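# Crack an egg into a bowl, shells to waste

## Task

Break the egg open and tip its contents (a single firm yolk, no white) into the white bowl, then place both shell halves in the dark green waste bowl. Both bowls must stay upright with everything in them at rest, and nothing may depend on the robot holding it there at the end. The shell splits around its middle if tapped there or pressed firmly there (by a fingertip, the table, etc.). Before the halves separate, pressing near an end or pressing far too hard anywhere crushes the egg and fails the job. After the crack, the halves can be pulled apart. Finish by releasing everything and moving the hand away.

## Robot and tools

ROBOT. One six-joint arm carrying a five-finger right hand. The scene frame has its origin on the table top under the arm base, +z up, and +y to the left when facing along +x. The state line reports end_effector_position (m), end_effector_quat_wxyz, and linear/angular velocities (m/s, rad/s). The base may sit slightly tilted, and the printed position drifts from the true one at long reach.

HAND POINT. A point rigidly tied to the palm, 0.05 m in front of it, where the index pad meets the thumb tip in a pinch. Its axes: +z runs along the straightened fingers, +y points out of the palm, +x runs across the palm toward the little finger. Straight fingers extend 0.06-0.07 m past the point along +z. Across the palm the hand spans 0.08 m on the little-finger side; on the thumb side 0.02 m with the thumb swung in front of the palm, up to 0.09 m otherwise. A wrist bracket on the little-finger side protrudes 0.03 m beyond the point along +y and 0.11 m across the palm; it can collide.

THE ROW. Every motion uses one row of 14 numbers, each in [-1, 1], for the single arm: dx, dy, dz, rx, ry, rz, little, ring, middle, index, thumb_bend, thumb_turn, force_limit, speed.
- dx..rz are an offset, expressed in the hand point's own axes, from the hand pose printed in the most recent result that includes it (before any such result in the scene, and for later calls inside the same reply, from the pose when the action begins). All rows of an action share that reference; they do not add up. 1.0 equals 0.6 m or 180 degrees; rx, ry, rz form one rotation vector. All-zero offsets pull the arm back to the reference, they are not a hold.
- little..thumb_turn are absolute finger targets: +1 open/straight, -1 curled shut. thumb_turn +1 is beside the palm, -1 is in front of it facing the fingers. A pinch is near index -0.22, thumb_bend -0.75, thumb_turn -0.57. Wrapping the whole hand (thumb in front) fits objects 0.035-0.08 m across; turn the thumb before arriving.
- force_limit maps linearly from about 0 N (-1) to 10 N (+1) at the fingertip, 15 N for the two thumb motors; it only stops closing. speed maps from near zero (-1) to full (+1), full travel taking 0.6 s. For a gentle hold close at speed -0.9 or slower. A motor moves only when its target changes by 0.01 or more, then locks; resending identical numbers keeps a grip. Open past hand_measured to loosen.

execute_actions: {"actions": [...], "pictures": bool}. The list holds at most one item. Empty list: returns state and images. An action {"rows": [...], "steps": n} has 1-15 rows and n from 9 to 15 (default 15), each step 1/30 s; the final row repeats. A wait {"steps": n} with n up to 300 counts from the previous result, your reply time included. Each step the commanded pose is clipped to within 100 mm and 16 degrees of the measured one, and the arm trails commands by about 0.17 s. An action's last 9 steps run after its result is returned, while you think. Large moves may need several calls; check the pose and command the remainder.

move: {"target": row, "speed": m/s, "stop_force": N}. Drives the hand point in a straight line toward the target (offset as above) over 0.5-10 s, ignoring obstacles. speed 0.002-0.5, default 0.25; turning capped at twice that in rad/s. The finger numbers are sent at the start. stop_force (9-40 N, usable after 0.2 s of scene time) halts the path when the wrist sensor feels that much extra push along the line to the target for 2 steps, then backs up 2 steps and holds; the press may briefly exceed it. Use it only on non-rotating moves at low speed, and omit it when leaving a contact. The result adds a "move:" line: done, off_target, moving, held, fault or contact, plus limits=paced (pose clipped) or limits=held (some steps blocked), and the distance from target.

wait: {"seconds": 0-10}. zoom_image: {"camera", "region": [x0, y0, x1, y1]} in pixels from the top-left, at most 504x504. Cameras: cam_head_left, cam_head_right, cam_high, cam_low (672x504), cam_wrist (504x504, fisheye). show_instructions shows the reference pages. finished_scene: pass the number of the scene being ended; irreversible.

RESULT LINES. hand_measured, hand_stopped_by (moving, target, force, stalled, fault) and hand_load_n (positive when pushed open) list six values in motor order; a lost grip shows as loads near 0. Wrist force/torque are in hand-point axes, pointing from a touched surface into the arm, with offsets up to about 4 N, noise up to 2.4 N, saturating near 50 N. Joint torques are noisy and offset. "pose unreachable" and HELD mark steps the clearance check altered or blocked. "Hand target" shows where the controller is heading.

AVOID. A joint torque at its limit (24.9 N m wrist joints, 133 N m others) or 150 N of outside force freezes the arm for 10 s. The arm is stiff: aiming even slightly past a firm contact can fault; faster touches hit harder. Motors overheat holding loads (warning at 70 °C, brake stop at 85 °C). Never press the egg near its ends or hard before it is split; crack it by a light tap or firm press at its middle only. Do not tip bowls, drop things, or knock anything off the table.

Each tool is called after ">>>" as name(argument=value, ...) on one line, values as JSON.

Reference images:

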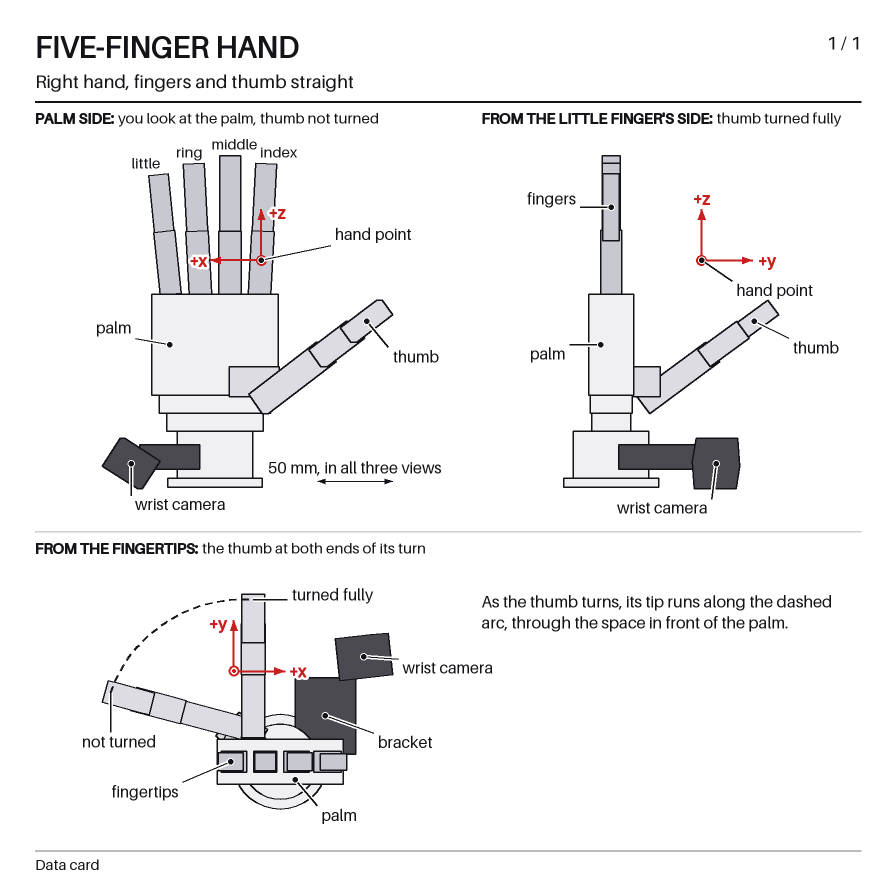

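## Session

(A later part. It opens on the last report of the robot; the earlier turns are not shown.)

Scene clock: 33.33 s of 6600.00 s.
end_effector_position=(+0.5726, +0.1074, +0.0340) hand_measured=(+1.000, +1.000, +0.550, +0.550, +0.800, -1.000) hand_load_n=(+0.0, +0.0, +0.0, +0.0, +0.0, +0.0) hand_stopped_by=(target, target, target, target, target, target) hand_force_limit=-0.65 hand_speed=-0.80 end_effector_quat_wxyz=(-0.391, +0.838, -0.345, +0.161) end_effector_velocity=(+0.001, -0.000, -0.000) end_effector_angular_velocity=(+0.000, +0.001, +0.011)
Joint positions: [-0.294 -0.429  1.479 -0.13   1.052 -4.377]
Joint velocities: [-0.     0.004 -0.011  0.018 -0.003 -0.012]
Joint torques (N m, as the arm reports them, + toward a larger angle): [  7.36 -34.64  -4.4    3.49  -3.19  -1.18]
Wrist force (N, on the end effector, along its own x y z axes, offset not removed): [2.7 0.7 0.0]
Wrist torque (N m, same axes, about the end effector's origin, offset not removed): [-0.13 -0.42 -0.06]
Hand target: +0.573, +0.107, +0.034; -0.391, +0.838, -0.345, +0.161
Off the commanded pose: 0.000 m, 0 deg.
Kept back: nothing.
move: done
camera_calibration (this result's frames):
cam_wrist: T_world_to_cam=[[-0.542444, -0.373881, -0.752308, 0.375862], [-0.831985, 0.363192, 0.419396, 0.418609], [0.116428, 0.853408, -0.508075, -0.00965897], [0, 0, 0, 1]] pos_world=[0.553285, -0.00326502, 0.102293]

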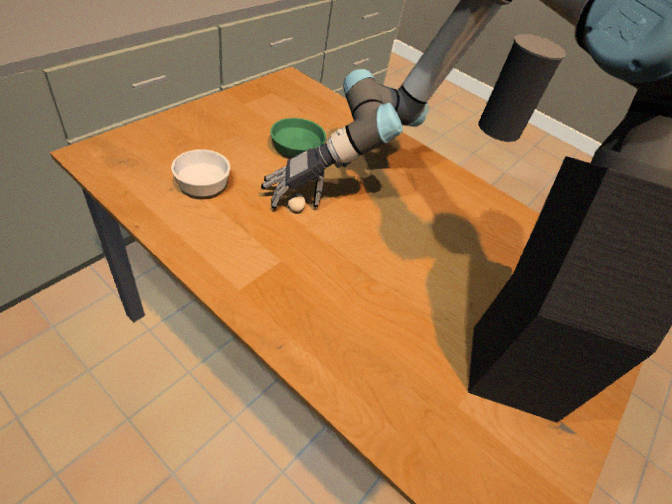

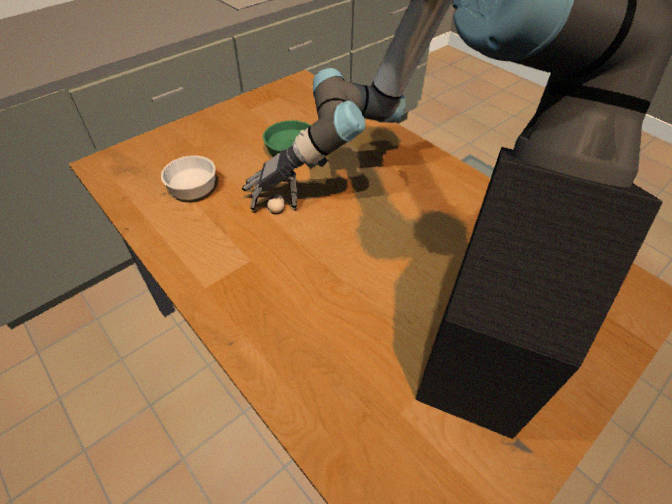

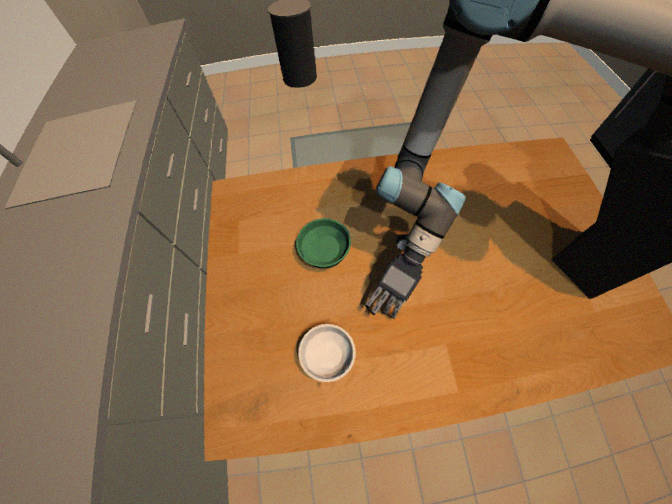

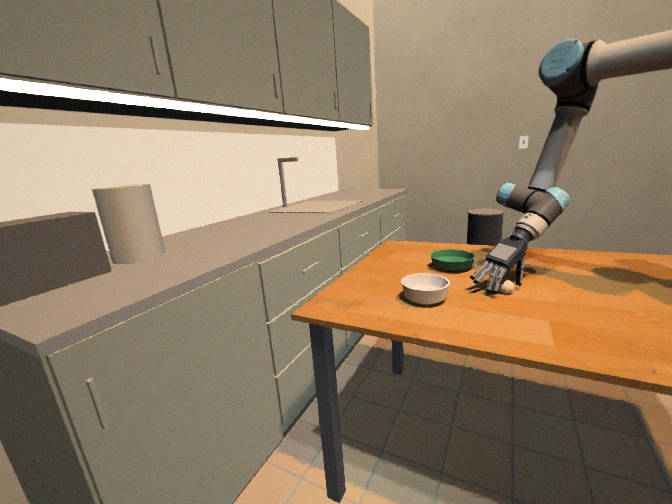

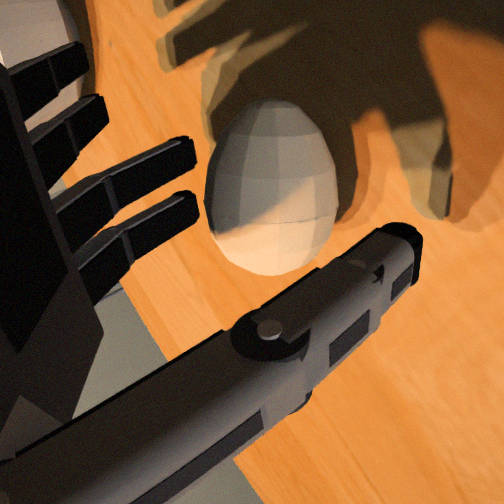

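>>> move(target=[0,0.003,0.003,0,0,0,1,1,0.25,0.25,-0.15,-1,-0.65,-0.6], speed=0.02)

>>> move(target=[0,0,0,0,0,0,1,1,-0.2,-0.2,-0.15,-1,-0.6,-0.92])

>>> zoom_image(camera="cam_wrist", region=[150, 70, 400, 320])

>>> zoom_image(camera="cam_head_right", region=[240, 160, 320, 230])

Scene clock: 36.47 s of 6600.00 s.
end_effector_position=(+0.5728, +0.1075, +0.0315) hand_measured=(+1.000, +1.000, +0.250, +0.250, -0.148, -1.000) hand_load_n=(+0.0, +0.0, +1.0, +0.0, +1.0, +0.0) hand_stopped_by=(target, target, target, target, target, target) hand_force_limit=-0.65 hand_speed=-0.60 end_effector_quat_wxyz=(-0.391, +0.838, -0.345, +0.161) end_effector_velocity=(-0.000, -0.000, -0.000) end_effector_angular_velocity=(-0.001, +0.001, -0.000)
Joint positions: [-0.295 -0.423  1.474 -0.13   1.052 -4.378]
Joint velocities: [-0.     0.     0.    -0.001  0.002 -0.   ]
Joint torques (N m, as the arm reports them, + toward a larger angle): [  7.31 -35.21  -5.76   0.95  -3.04   1.61]
Wrist force (N, on the end effector, along its own x y z axes, offset not removed): [-2.1 1.1 0.2]
Wrist torque (N m, same axes, about the end effector's origin, offset not removed): [0.19 0.37 0.14]
Hand target: +0.573, +0.108, +0.031; -0.391, +0.838, -0.345, +0.161
Off the commanded pose: 0.000 m, 0 deg.
Kept back: nothing.
move: done
camera_calibration (this result's frames):
cam_wrist: T_world_to_cam=[[-0.542444, -0.373882, -0.752308, 0.374099], [-0.831985, 0.363193, 0.419395, 0.419742], [0.116429, 0.853407, -0.508076, -0.0111062], [0, 0, 0, 1]] pos_world=[0.553439, -0.00310054, 0.0997571]

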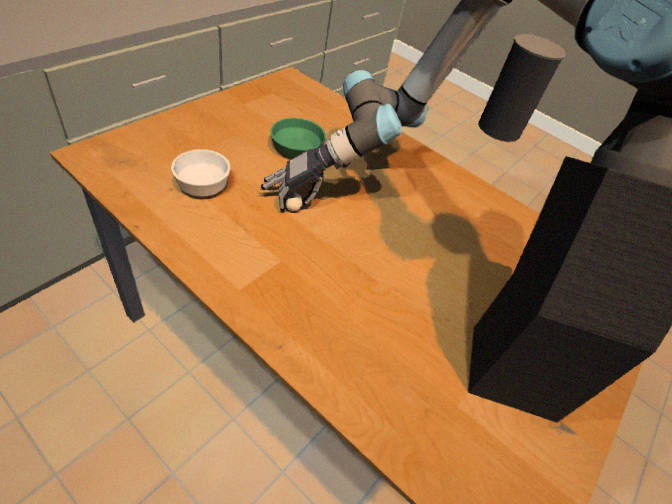

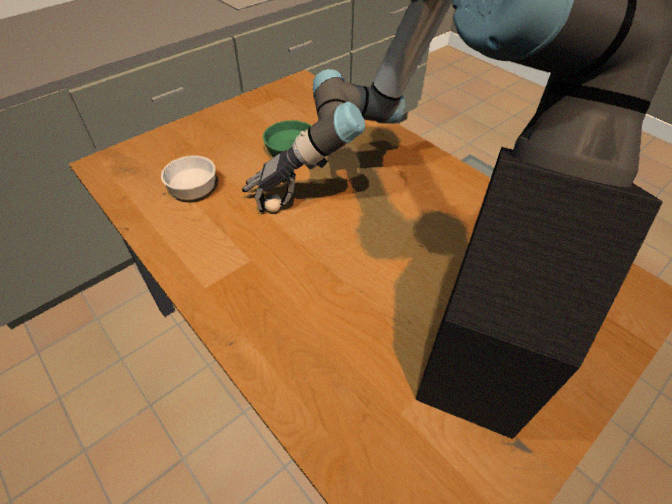

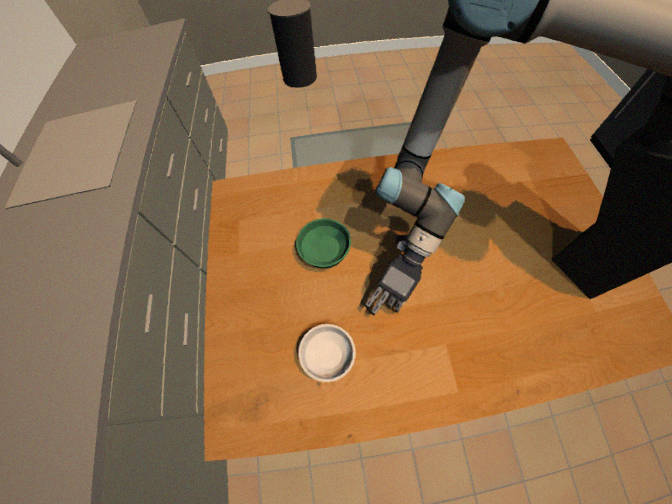

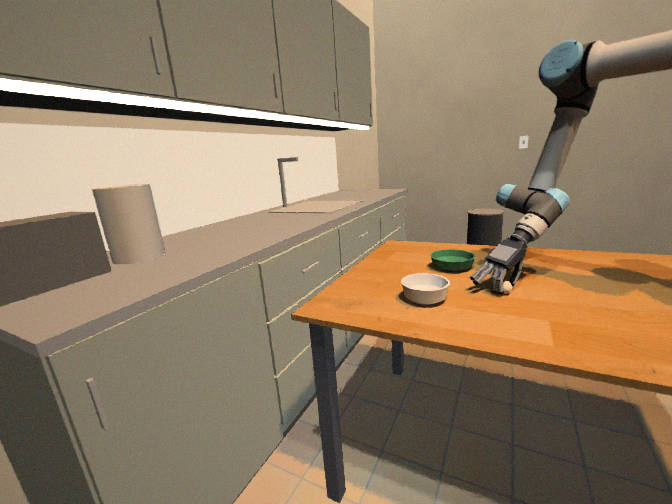

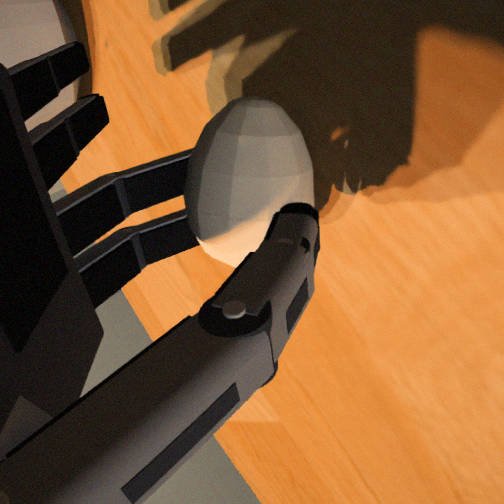

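Scene clock: 37.03 s of 6600.00 s.
end_effector_position=(+0.5728, +0.1075, +0.0315) hand_measured=(+1.000, +1.000, +0.242, +0.206, -0.148, -1.000) hand_load_n=(+0.0, +0.0, +1.0, +2.5, +3.0, -0.5) hand_stopped_by=(target, target, force, force, target, target) hand_force_limit=-0.60 hand_speed=-0.92 end_effector_quat_wxyz=(-0.391, +0.838, -0.345, +0.161) end_effector_velocity=(-0.000, +0.000, +0.000) end_effector_angular_velocity=(-0.000, +0.001, +0.000)
Joint positions: [-0.295 -0.423  1.474 -0.13   1.052 -4.378]
Joint velocities: [ 0.    -0.     0.     0.001  0.001 -0.   ]
Joint torques (N m, as the arm reports them, + toward a larger angle): [  8.9  -35.51  -6.14   0.9   -2.99   1.81]
Wrist force (N, on the end effector, along its own x y z axes, offset not removed): [3.8 1.7 1.4]
Wrist torque (N m, same axes, about the end effector's origin, offset not removed): [0.03 -0.40 0.13]
Hand target: +0.573, +0.108, +0.031; -0.391, +0.838, -0.345, +0.161
Off the commanded pose: 0.000 m, 0 deg.
Kept back: nothing.
move: done
camera_calibration (this result's frames):
cam_wrist: T_world_to_cam=[[-0.542444, -0.373881, -0.752308, 0.374099], [-0.831985, 0.363193, 0.419395, 0.419742], [0.116429, 0.853407, -0.508076, -0.0111063], [0, 0, 0, 1]] pos_world=[0.553439, -0.0031005, 0.0997571]

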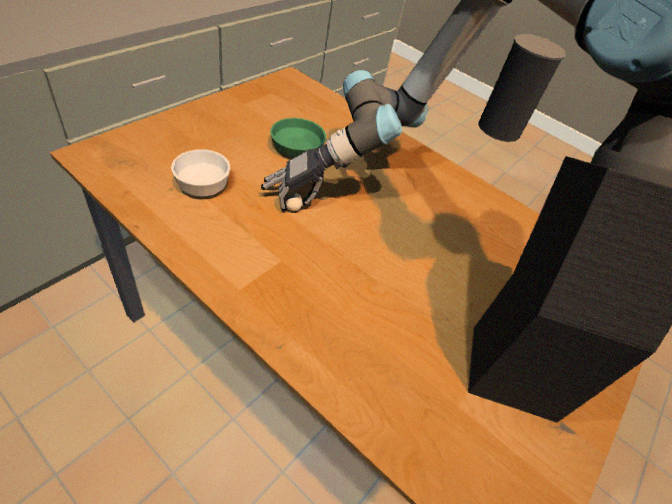

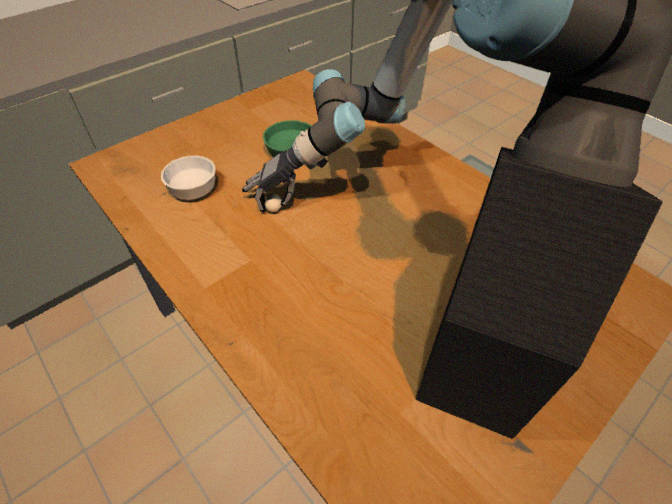

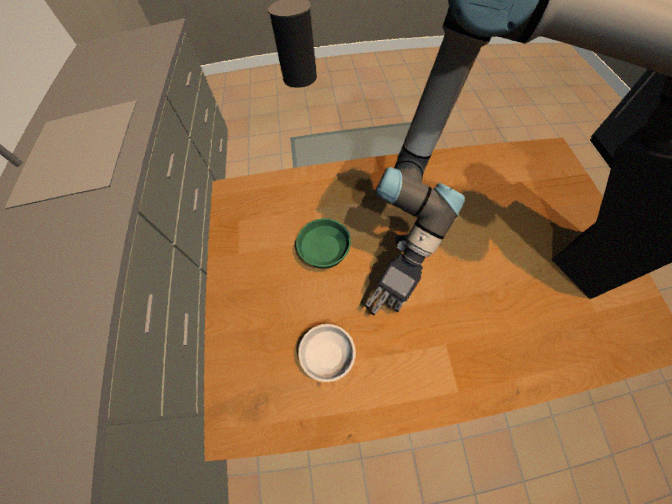

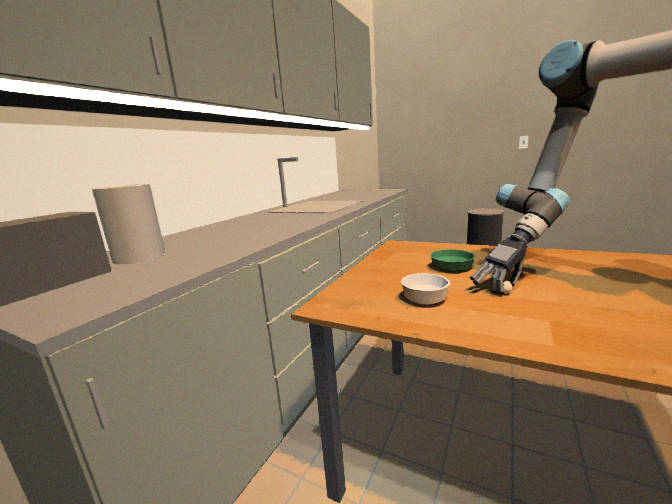

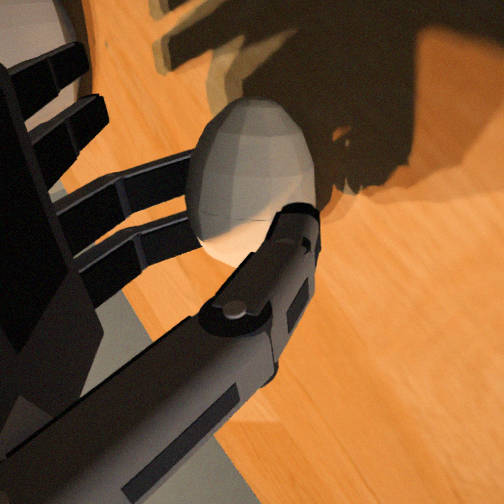

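Region (150, 70, 400, 320) of cam_wrist's 504x504 image, scaled by 2.016, with more detail than that image has.

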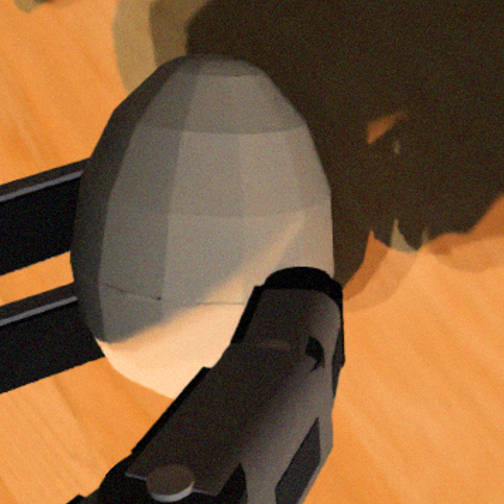

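Region (240, 160, 320, 230) of cam_head_right's 672x504 image, scaled by 6.300, with more detail than that image has; it fills the top 441 rows of this view, and the rest is white.

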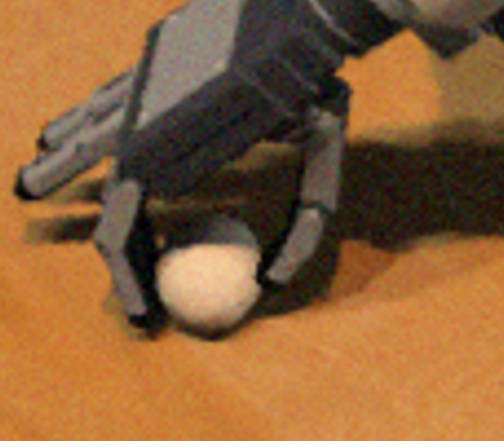

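>>> move(target=[0,-0.1,-0.07,0,0,0,1,1,-0.22,-0.2,-0.15,-1,-0.5,-0.92], speed=0.15)

>>> move(target=[0.085,-0.225,0.268,0,0.106,0.089,1,1,-0.22,-0.2,-0.15,-1,-0.5,-0.92], speed=0.15)

Scene clock: 38.57 s of 6600.00 s.
end_effector_position=(+0.5773, +0.1118, +0.1042) hand_measured=(+1.000, +1.000, +0.234, +0.206, -0.148, -1.000) hand_load_n=(+0.0, +0.0, +3.0, +1.5, +4.0, +0.0) hand_stopped_by=(target, target, force, force, target, target) hand_force_limit=-0.50 hand_speed=-0.92 end_effector_quat_wxyz=(-0.391, +0.838, -0.345, +0.161) end_effector_velocity=(+0.000, +0.000, +0.003) end_effector_angular_velocity=(+0.001, -0.001, +0.000)
Joint positions: [-0.237 -0.574  1.582 -0.112  1.088 -4.326]
Joint velocities: [ 0.002 -0.006  0.003  0.002 -0.     0.002]
Joint torques (N m, as the arm reports them, + toward a larger angle): [ 33.62 -50.23   4.81   3.27   1.11   1.67]
Wrist force (N, on the end effector, along its own x y z axes, offset not removed): [-0.7 3.8 -1.3]
Wrist torque (N m, same axes, about the end effector's origin, offset not removed): [0.58 0.29 0.16]
Hand target: +0.577, +0.112, +0.104; -0.391, +0.838, -0.345, +0.161
Off the commanded pose: 0.000 m, 0 deg.
Kept back: nothing.
move: done
camera_calibration (this result's frames):
cam_wrist: T_world_to_cam=[[-0.542428, -0.373802, -0.752359, 0.432881], [-0.831985, 0.363215, 0.419376, 0.391473], [0.116504, 0.853432, -0.508016, 0.0215593], [0, 0, 0, 1]] pos_world=[0.557994, 0.00122359, 0.17246]

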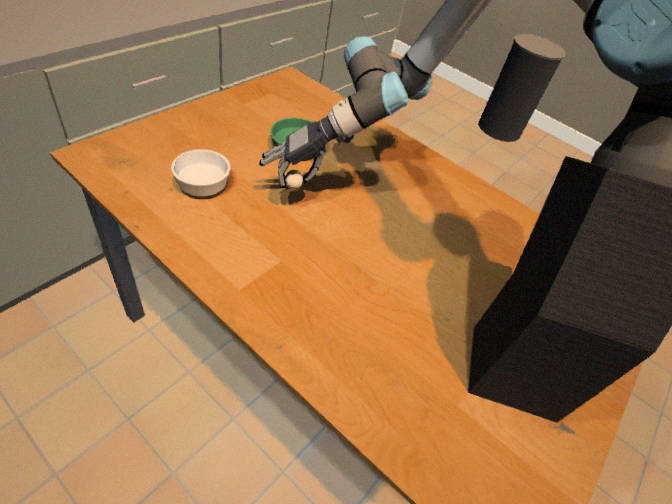

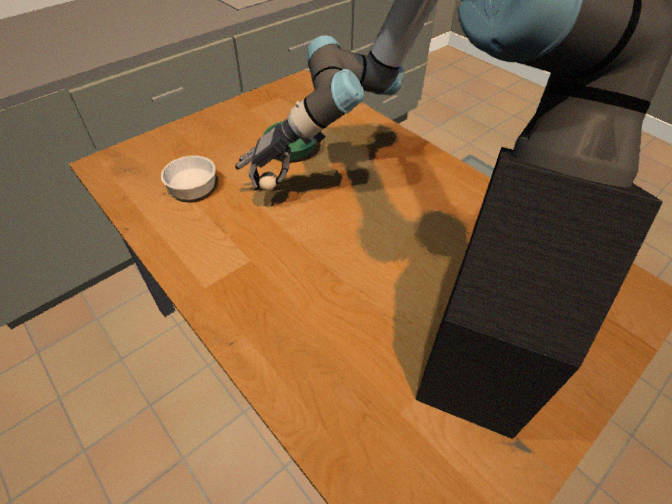

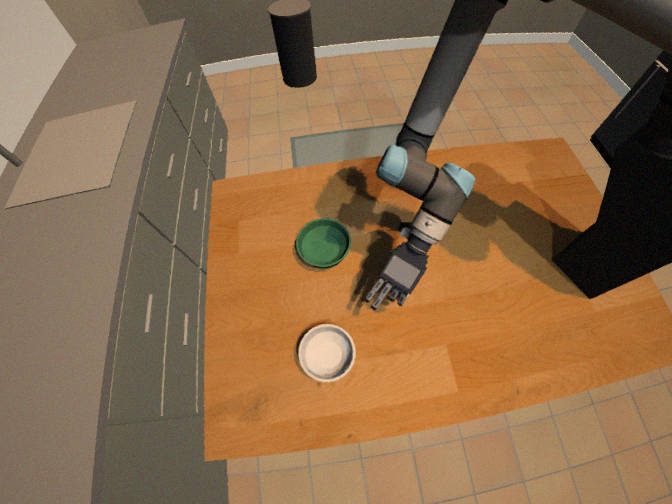

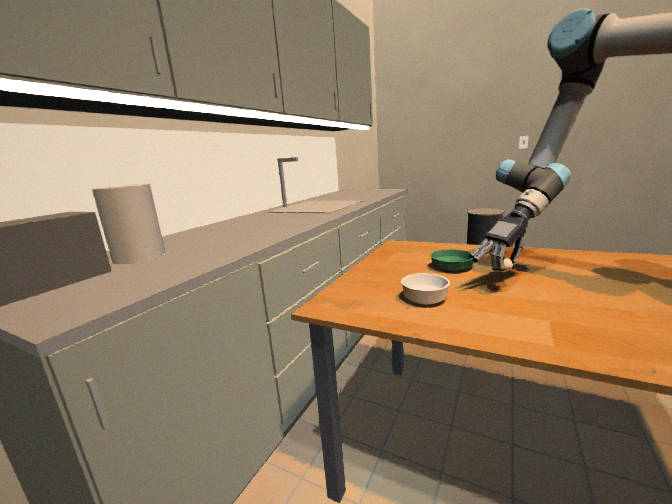

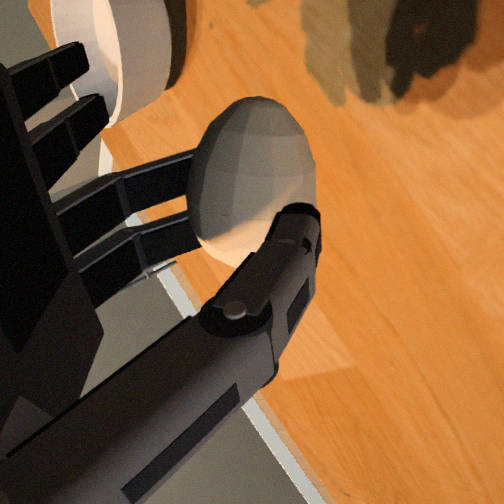

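Scene clock: 40.60 s of 6600.00 s.
end_effector_position=(+0.7612, +0.2249, +0.1047) hand_measured=(+1.000, +1.000, +0.234, +0.206, -0.148, -1.000) hand_load_n=(+0.0, +0.0, +3.0, +1.5, +4.0, +0.0) hand_stopped_by=(target, target, force, force, target, target) hand_force_limit=-0.50 hand_speed=-0.92 end_effector_quat_wxyz=(-0.348, +0.743, -0.518, +0.242) end_effector_velocity=(+0.001, +0.001, -0.001) end_effector_angular_velocity=(-0.002, +0.005, -0.004)
Joint positions: [ 0.078 -0.337  1.066 -0.161  1.536 -3.753]
Joint velocities: [ 0.002  0.005 -0.012  0.009  0.008  0.003]
Joint torques (N m, as the arm reports them, + toward a larger angle): [ 40.53 -43.77 -15.75   2.26   1.85   1.62]
Wrist force (N, on the end effector, along its own x y z axes, offset not removed): [3.0 4.4 2.7]
Wrist torque (N m, same axes, about the end effector's origin, offset not removed): [0.45 -0.33 0.18]
Hand target: +0.761, +0.225, +0.105; -0.347, +0.743, -0.518, +0.242
Off the commanded pose: 0.000 m, 0 deg.
Kept back: nothing.
move: done
camera_calibration (this result's frames):
cam_wrist: T_world_to_cam=[[-0.649457, -0.109657, -0.75245, 0.597344], [-0.6014, 0.679622, 0.420038, 0.256398], [0.465322, 0.72532, -0.507333, -0.332873], [0, 0, 0, 1]] pos_world=[0.69704, 0.132689, 0.172898]

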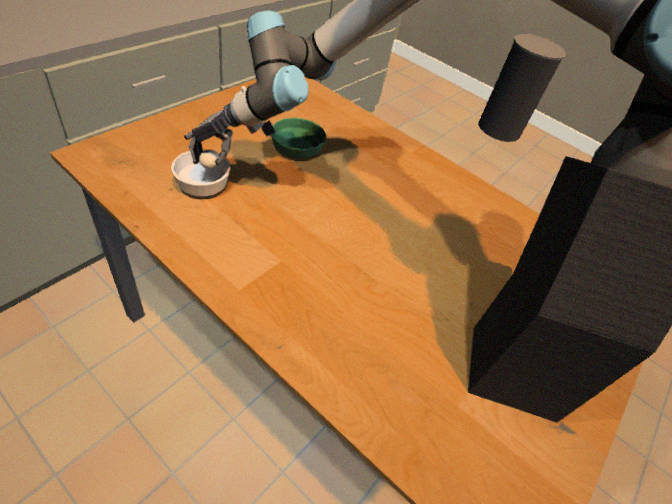

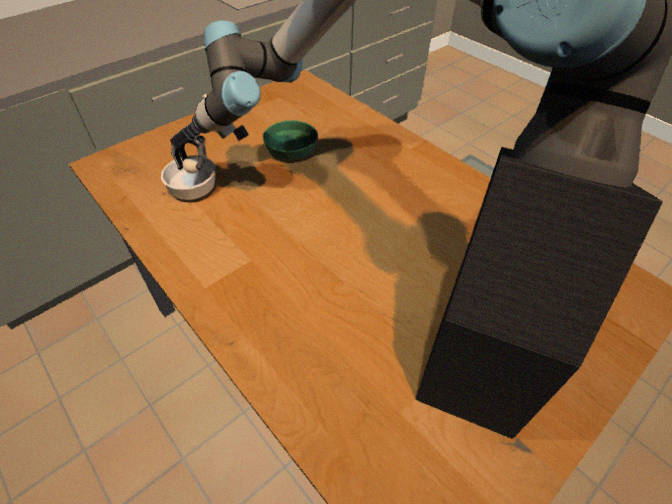

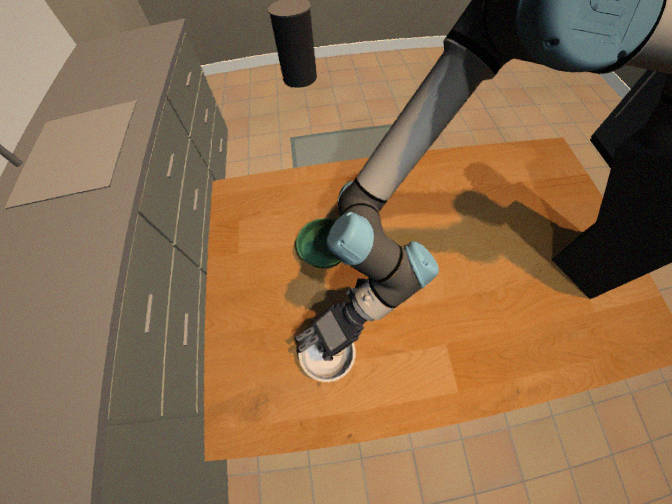

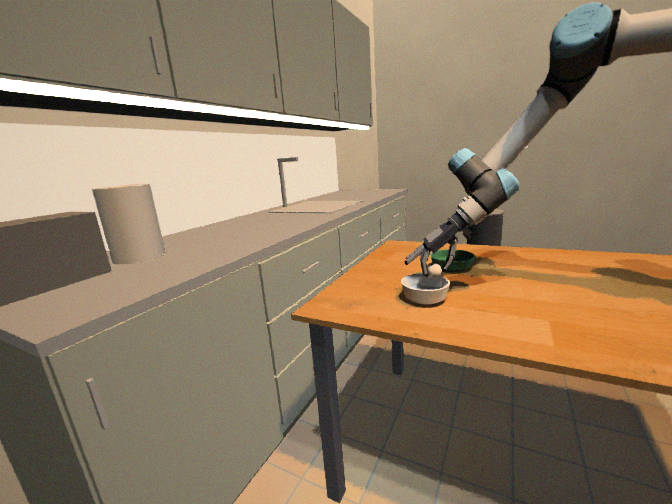

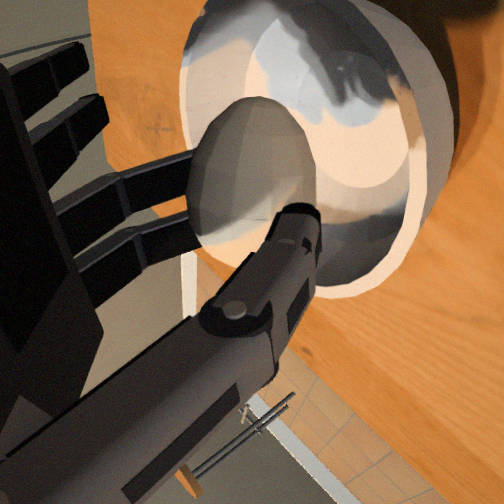

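Lower 3.5 cm, forward 1 cm, then squeeze with the thumb.

>>> move(target=[-0.01,0.034,0.05,0,0,0,1,1,-0.22,-0.2,-0.15,-1,-0.5,-0.92], speed=0.06)

>>> move(target=[0,0,0,0,0,0,1,1,-0.22,-0.2,-0.3,-1,0.5,-0.95])

Scene clock: 42.00 s of 6600.00 s.
end_effector_position=(+0.7683, +0.2340, +0.0700) hand_measured=(+1.000, +1.000, +0.234, +0.206, -0.148, -1.000) hand_load_n=(+0.0, +0.0, +3.0, +1.5, +4.0, +0.0) hand_stopped_by=(target, target, force, force, target, target) hand_force_limit=-0.50 hand_speed=-0.92 end_effector_quat_wxyz=(-0.348, +0.743, -0.518, +0.242) end_effector_velocity=(+0.001, +0.001, -0.002) end_effector_angular_velocity=(+0.001, -0.001, +0.001)
Joint positions: [ 0.069 -0.249  0.968 -0.151  1.529 -3.757]
Joint velocities: [-0.     0.006 -0.007  0.001 -0.001 -0.   ]
Joint torques (N m, as the arm reports them, + toward a larger angle): [ 14.17 -44.23 -14.14   2.32  -2.87  -1.22]
Wrist force (N, on the end effector, along its own x y z axes, offset not removed): [2.1 1.4 2.3]
Wrist torque (N m, same axes, about the end effector's origin, offset not removed): [0.18 -0.27 0.11]
Hand target: +0.768, +0.234, +0.070; -0.348, +0.743, -0.518, +0.242
Off the commanded pose: 0.000 m, 0 deg.
Kept back: nothing.
move: done
camera_calibration (this result's frames):
cam_wrist: T_world_to_cam=[[-0.649431, -0.109654, -0.752473, 0.576822], [-0.601407, 0.679632, 0.420013, 0.269045], [0.465348, 0.725312, -0.507321, -0.360384], [0, 0, 0, 1]] pos_world=[0.704116, 0.14179, 0.138211]

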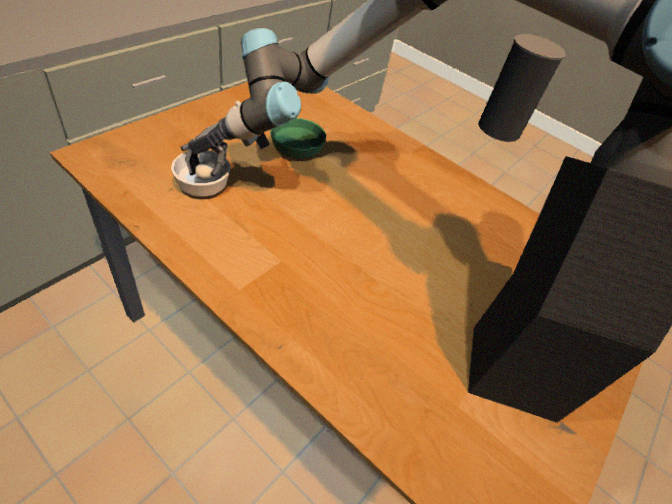

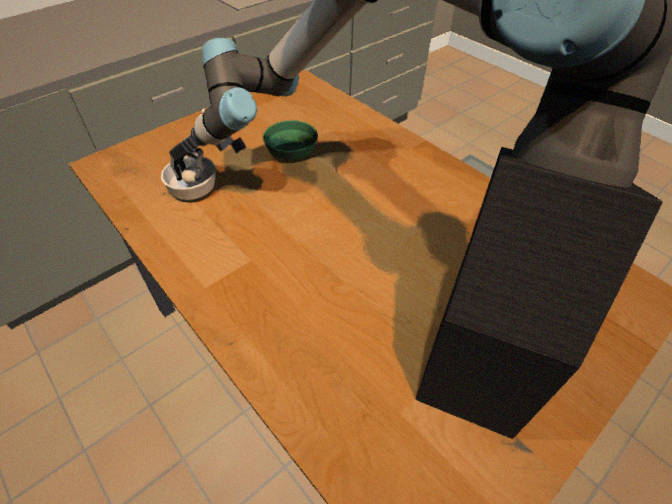

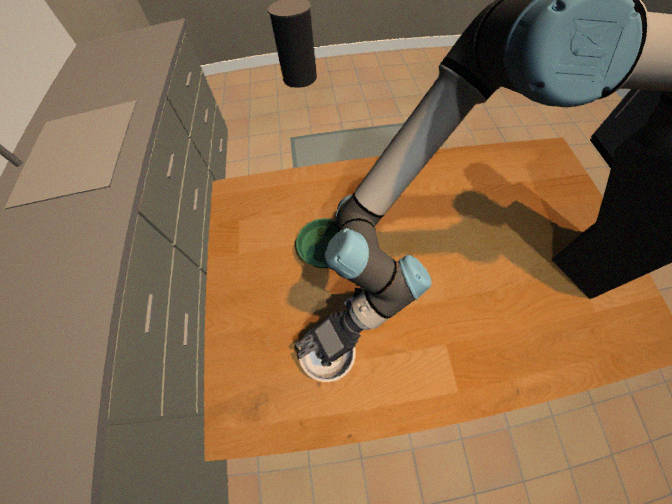

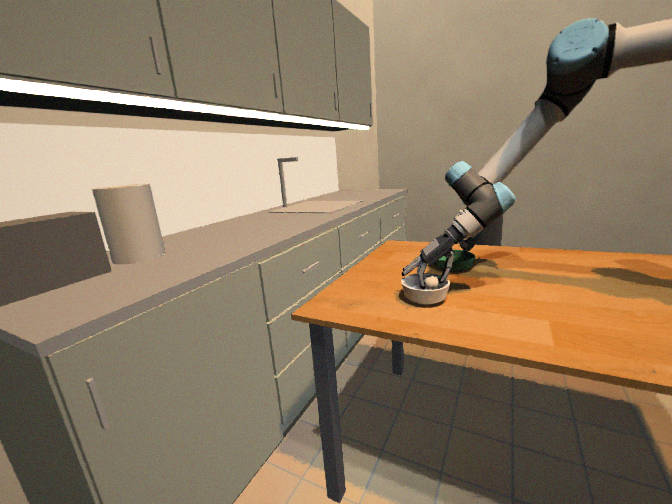

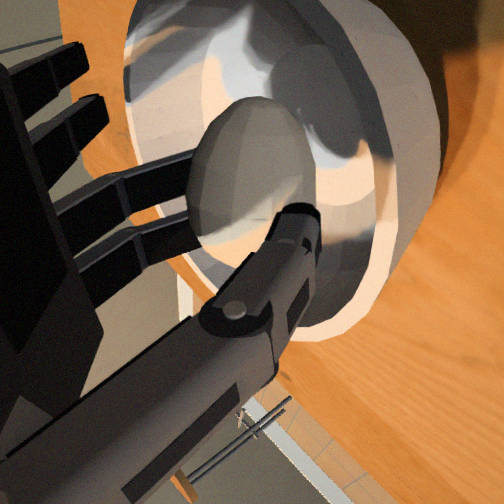

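Scene clock: 43.80 s of 6600.00 s.
end_effector_position=(+0.7683, +0.2340, +0.0700) hand_measured=(+1.000, +1.000, +0.236, +0.208, -0.226, -1.000) hand_load_n=(+0.0, +0.0, +8.0, +5.0, +11.5, +0.0) hand_stopped_by=(target, target, force, force, force, target) hand_force_limit=0.50 hand_speed=-0.95 end_effector_quat_wxyz=(-0.348, +0.743, -0.518, +0.242) end_effector_velocity=(-0.001, +0.000, -0.001) end_effector_angular_velocity=(-0.001, +0.003, -0.000)
Joint positions: [ 0.069 -0.249  0.968 -0.151  1.529 -3.757]
Joint velocities: [ 0.     0.001 -0.     0.002  0.001  0.   ]
Joint torques (N m, as the arm reports them, + toward a larger angle): [ 21.11 -57.75  -3.78  -0.37  -1.17  -0.89]
Wrist force (N, on the end effector, along its own x y z axes, offset not removed): [1.2 3.0 0.3]
Wrist torque (N m, same axes, about the end effector's origin, offset not removed): [0.33 -0.14 0.15]
Hand target: +0.768, +0.234, +0.070; -0.348, +0.743, -0.518, +0.242
Off the commanded pose: 0.000 m, 0 deg.
Kept back: nothing.
move: done
camera_calibration (this result's frames):
cam_wrist: T_world_to_cam=[[-0.649431, -0.109655, -0.752473, 0.576819], [-0.601407, 0.679633, 0.420011, 0.269052], [0.465349, 0.72531, -0.507322, -0.360381], [0, 0, 0, 1]] pos_world=[0.704117, 0.141783, 0.138207]

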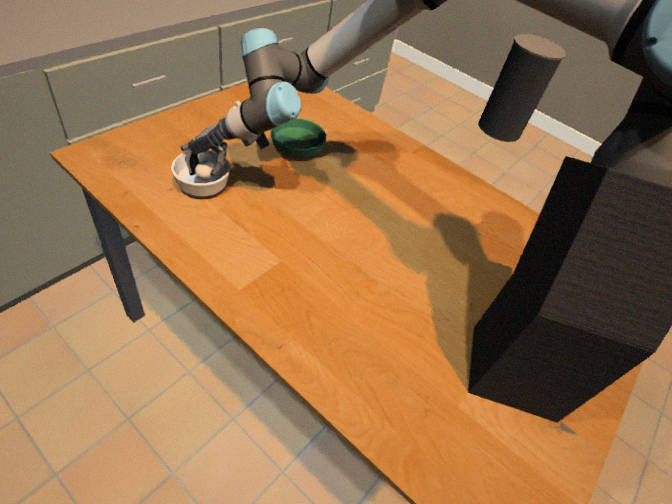

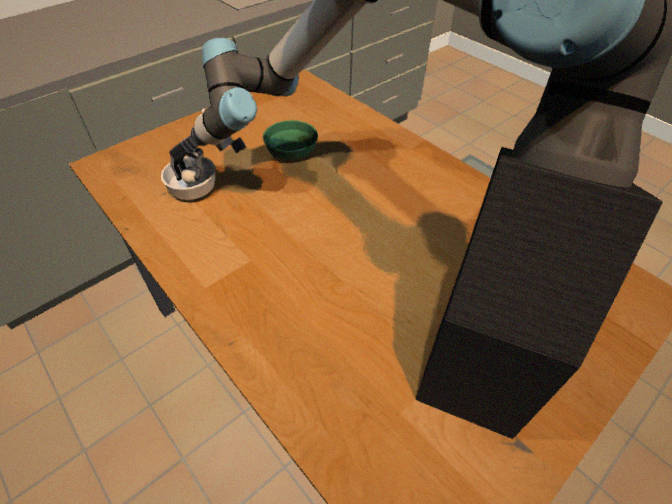

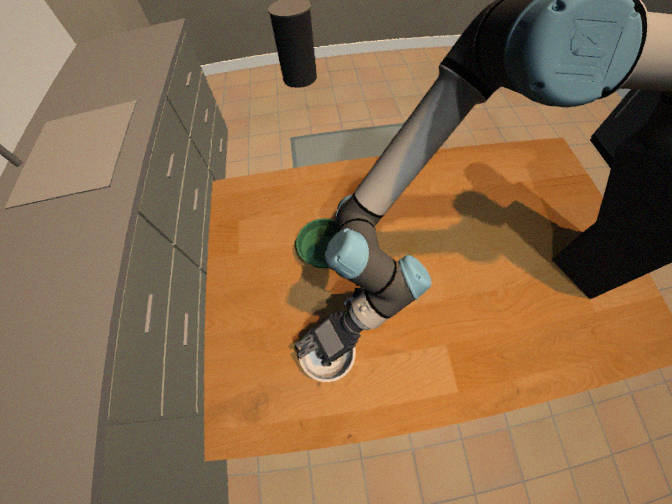

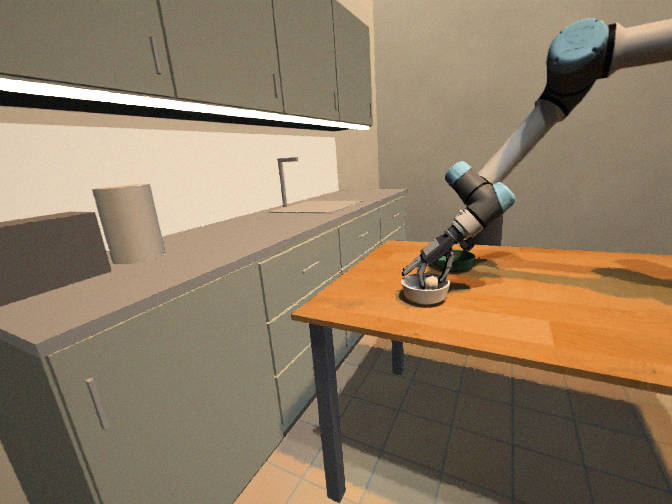

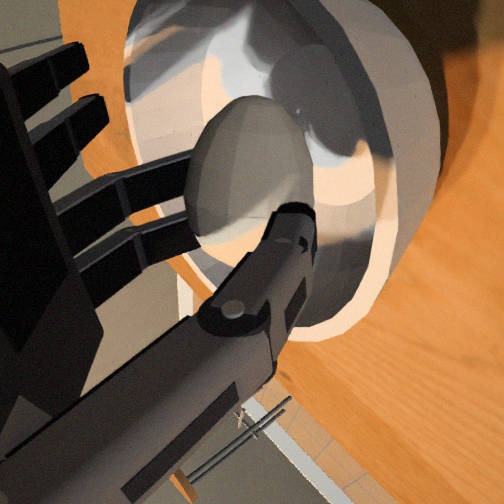

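>>> move(target=[0,0,0,0,0,0,1,1,-0.22,-0.25,-0.4,-1,1,-0.9])

>>> zoom_image(camera="cam_wrist", region=[150, 70, 400, 320])

Scene clock: 44.73 s of 6600.00 s.
end_effector_position=(+0.7683, +0.2340, +0.0700) hand_measured=(+1.000, +1.000, +0.236, +0.188, -0.232, -1.000) hand_load_n=(+0.0, +0.0, +5.5, +10.5, +14.0, -1.5) hand_stopped_by=(target, target, force, force, force, target) hand_force_limit=1.00 hand_speed=-0.90 end_effector_quat_wxyz=(-0.348, +0.743, -0.518, +0.242) end_effector_velocity=(-0.001, +0.000, -0.001) end_effector_angular_velocity=(-0.001, +0.002, -0.001)
Joint positions: [ 0.069 -0.249  0.968 -0.151  1.529 -3.757]
Joint velocities: [-0.     0.001  0.001 -0.     0.002 -0.   ]
Joint torques (N m, as the arm reports them, + toward a larger angle): [ 22.56 -57.85  -3.32  -0.16  -1.18  -0.38]
Wrist force (N, on the end effector, along its own x y z axes, offset not removed): [0.5 -1.5 3.6]
Wrist torque (N m, same axes, about the end effector's origin, offset not removed): [-0.74 -0.14 0.24]
Hand target: +0.768, +0.234, +0.070; -0.348, +0.743, -0.518, +0.242
Off the commanded pose: 0.000 m, 0 deg.
Kept back: nothing.
move: done
camera_calibration (this result's frames):
cam_wrist: T_world_to_cam=[[-0.649431, -0.109655, -0.752473, 0.576819], [-0.601407, 0.679633, 0.420011, 0.269052], [0.465349, 0.72531, -0.507322, -0.360381], [0, 0, 0, 1]] pos_world=[0.704117, 0.141783, 0.138207]

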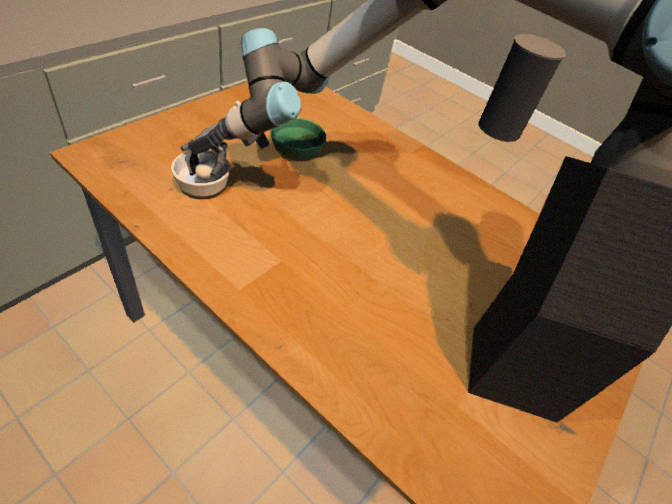

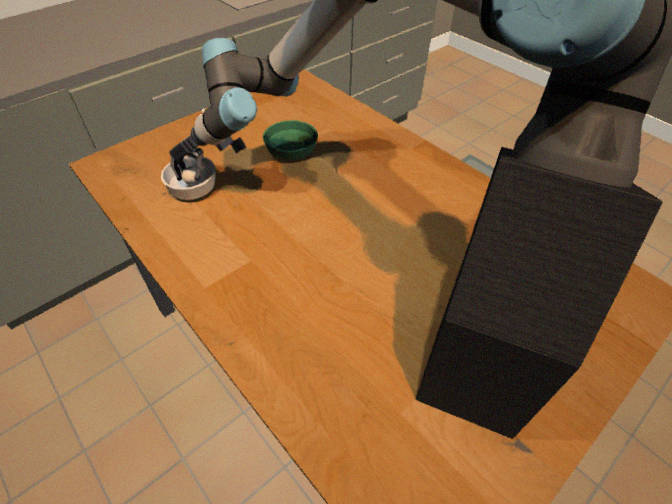

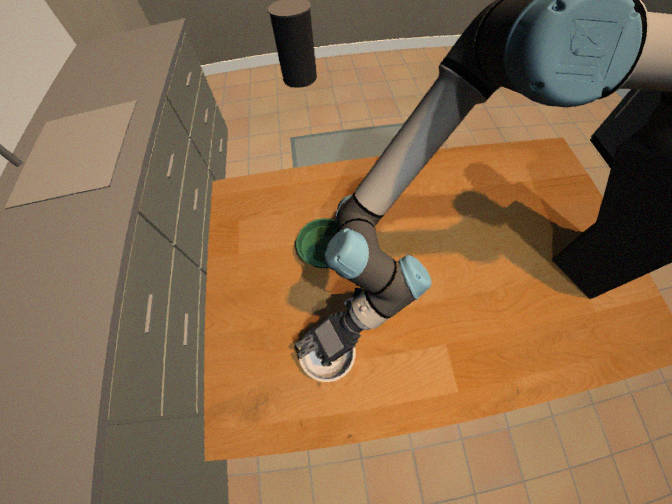

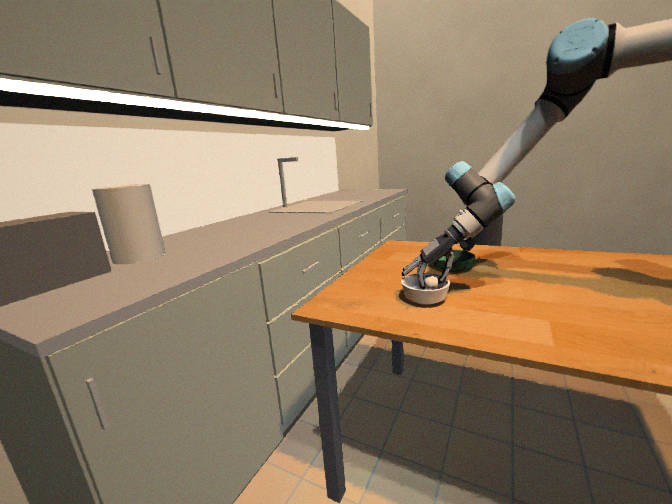

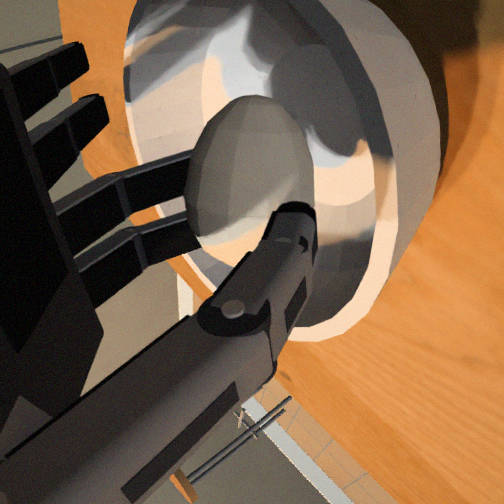

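Region (150, 70, 400, 320) of cam_wrist's 504x504 image, scaled by 2.016, with more detail than that image has.

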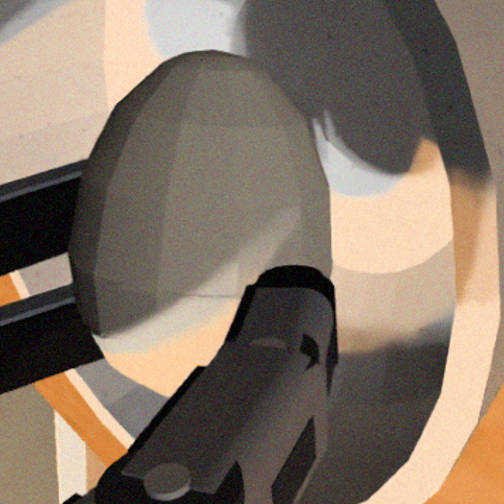

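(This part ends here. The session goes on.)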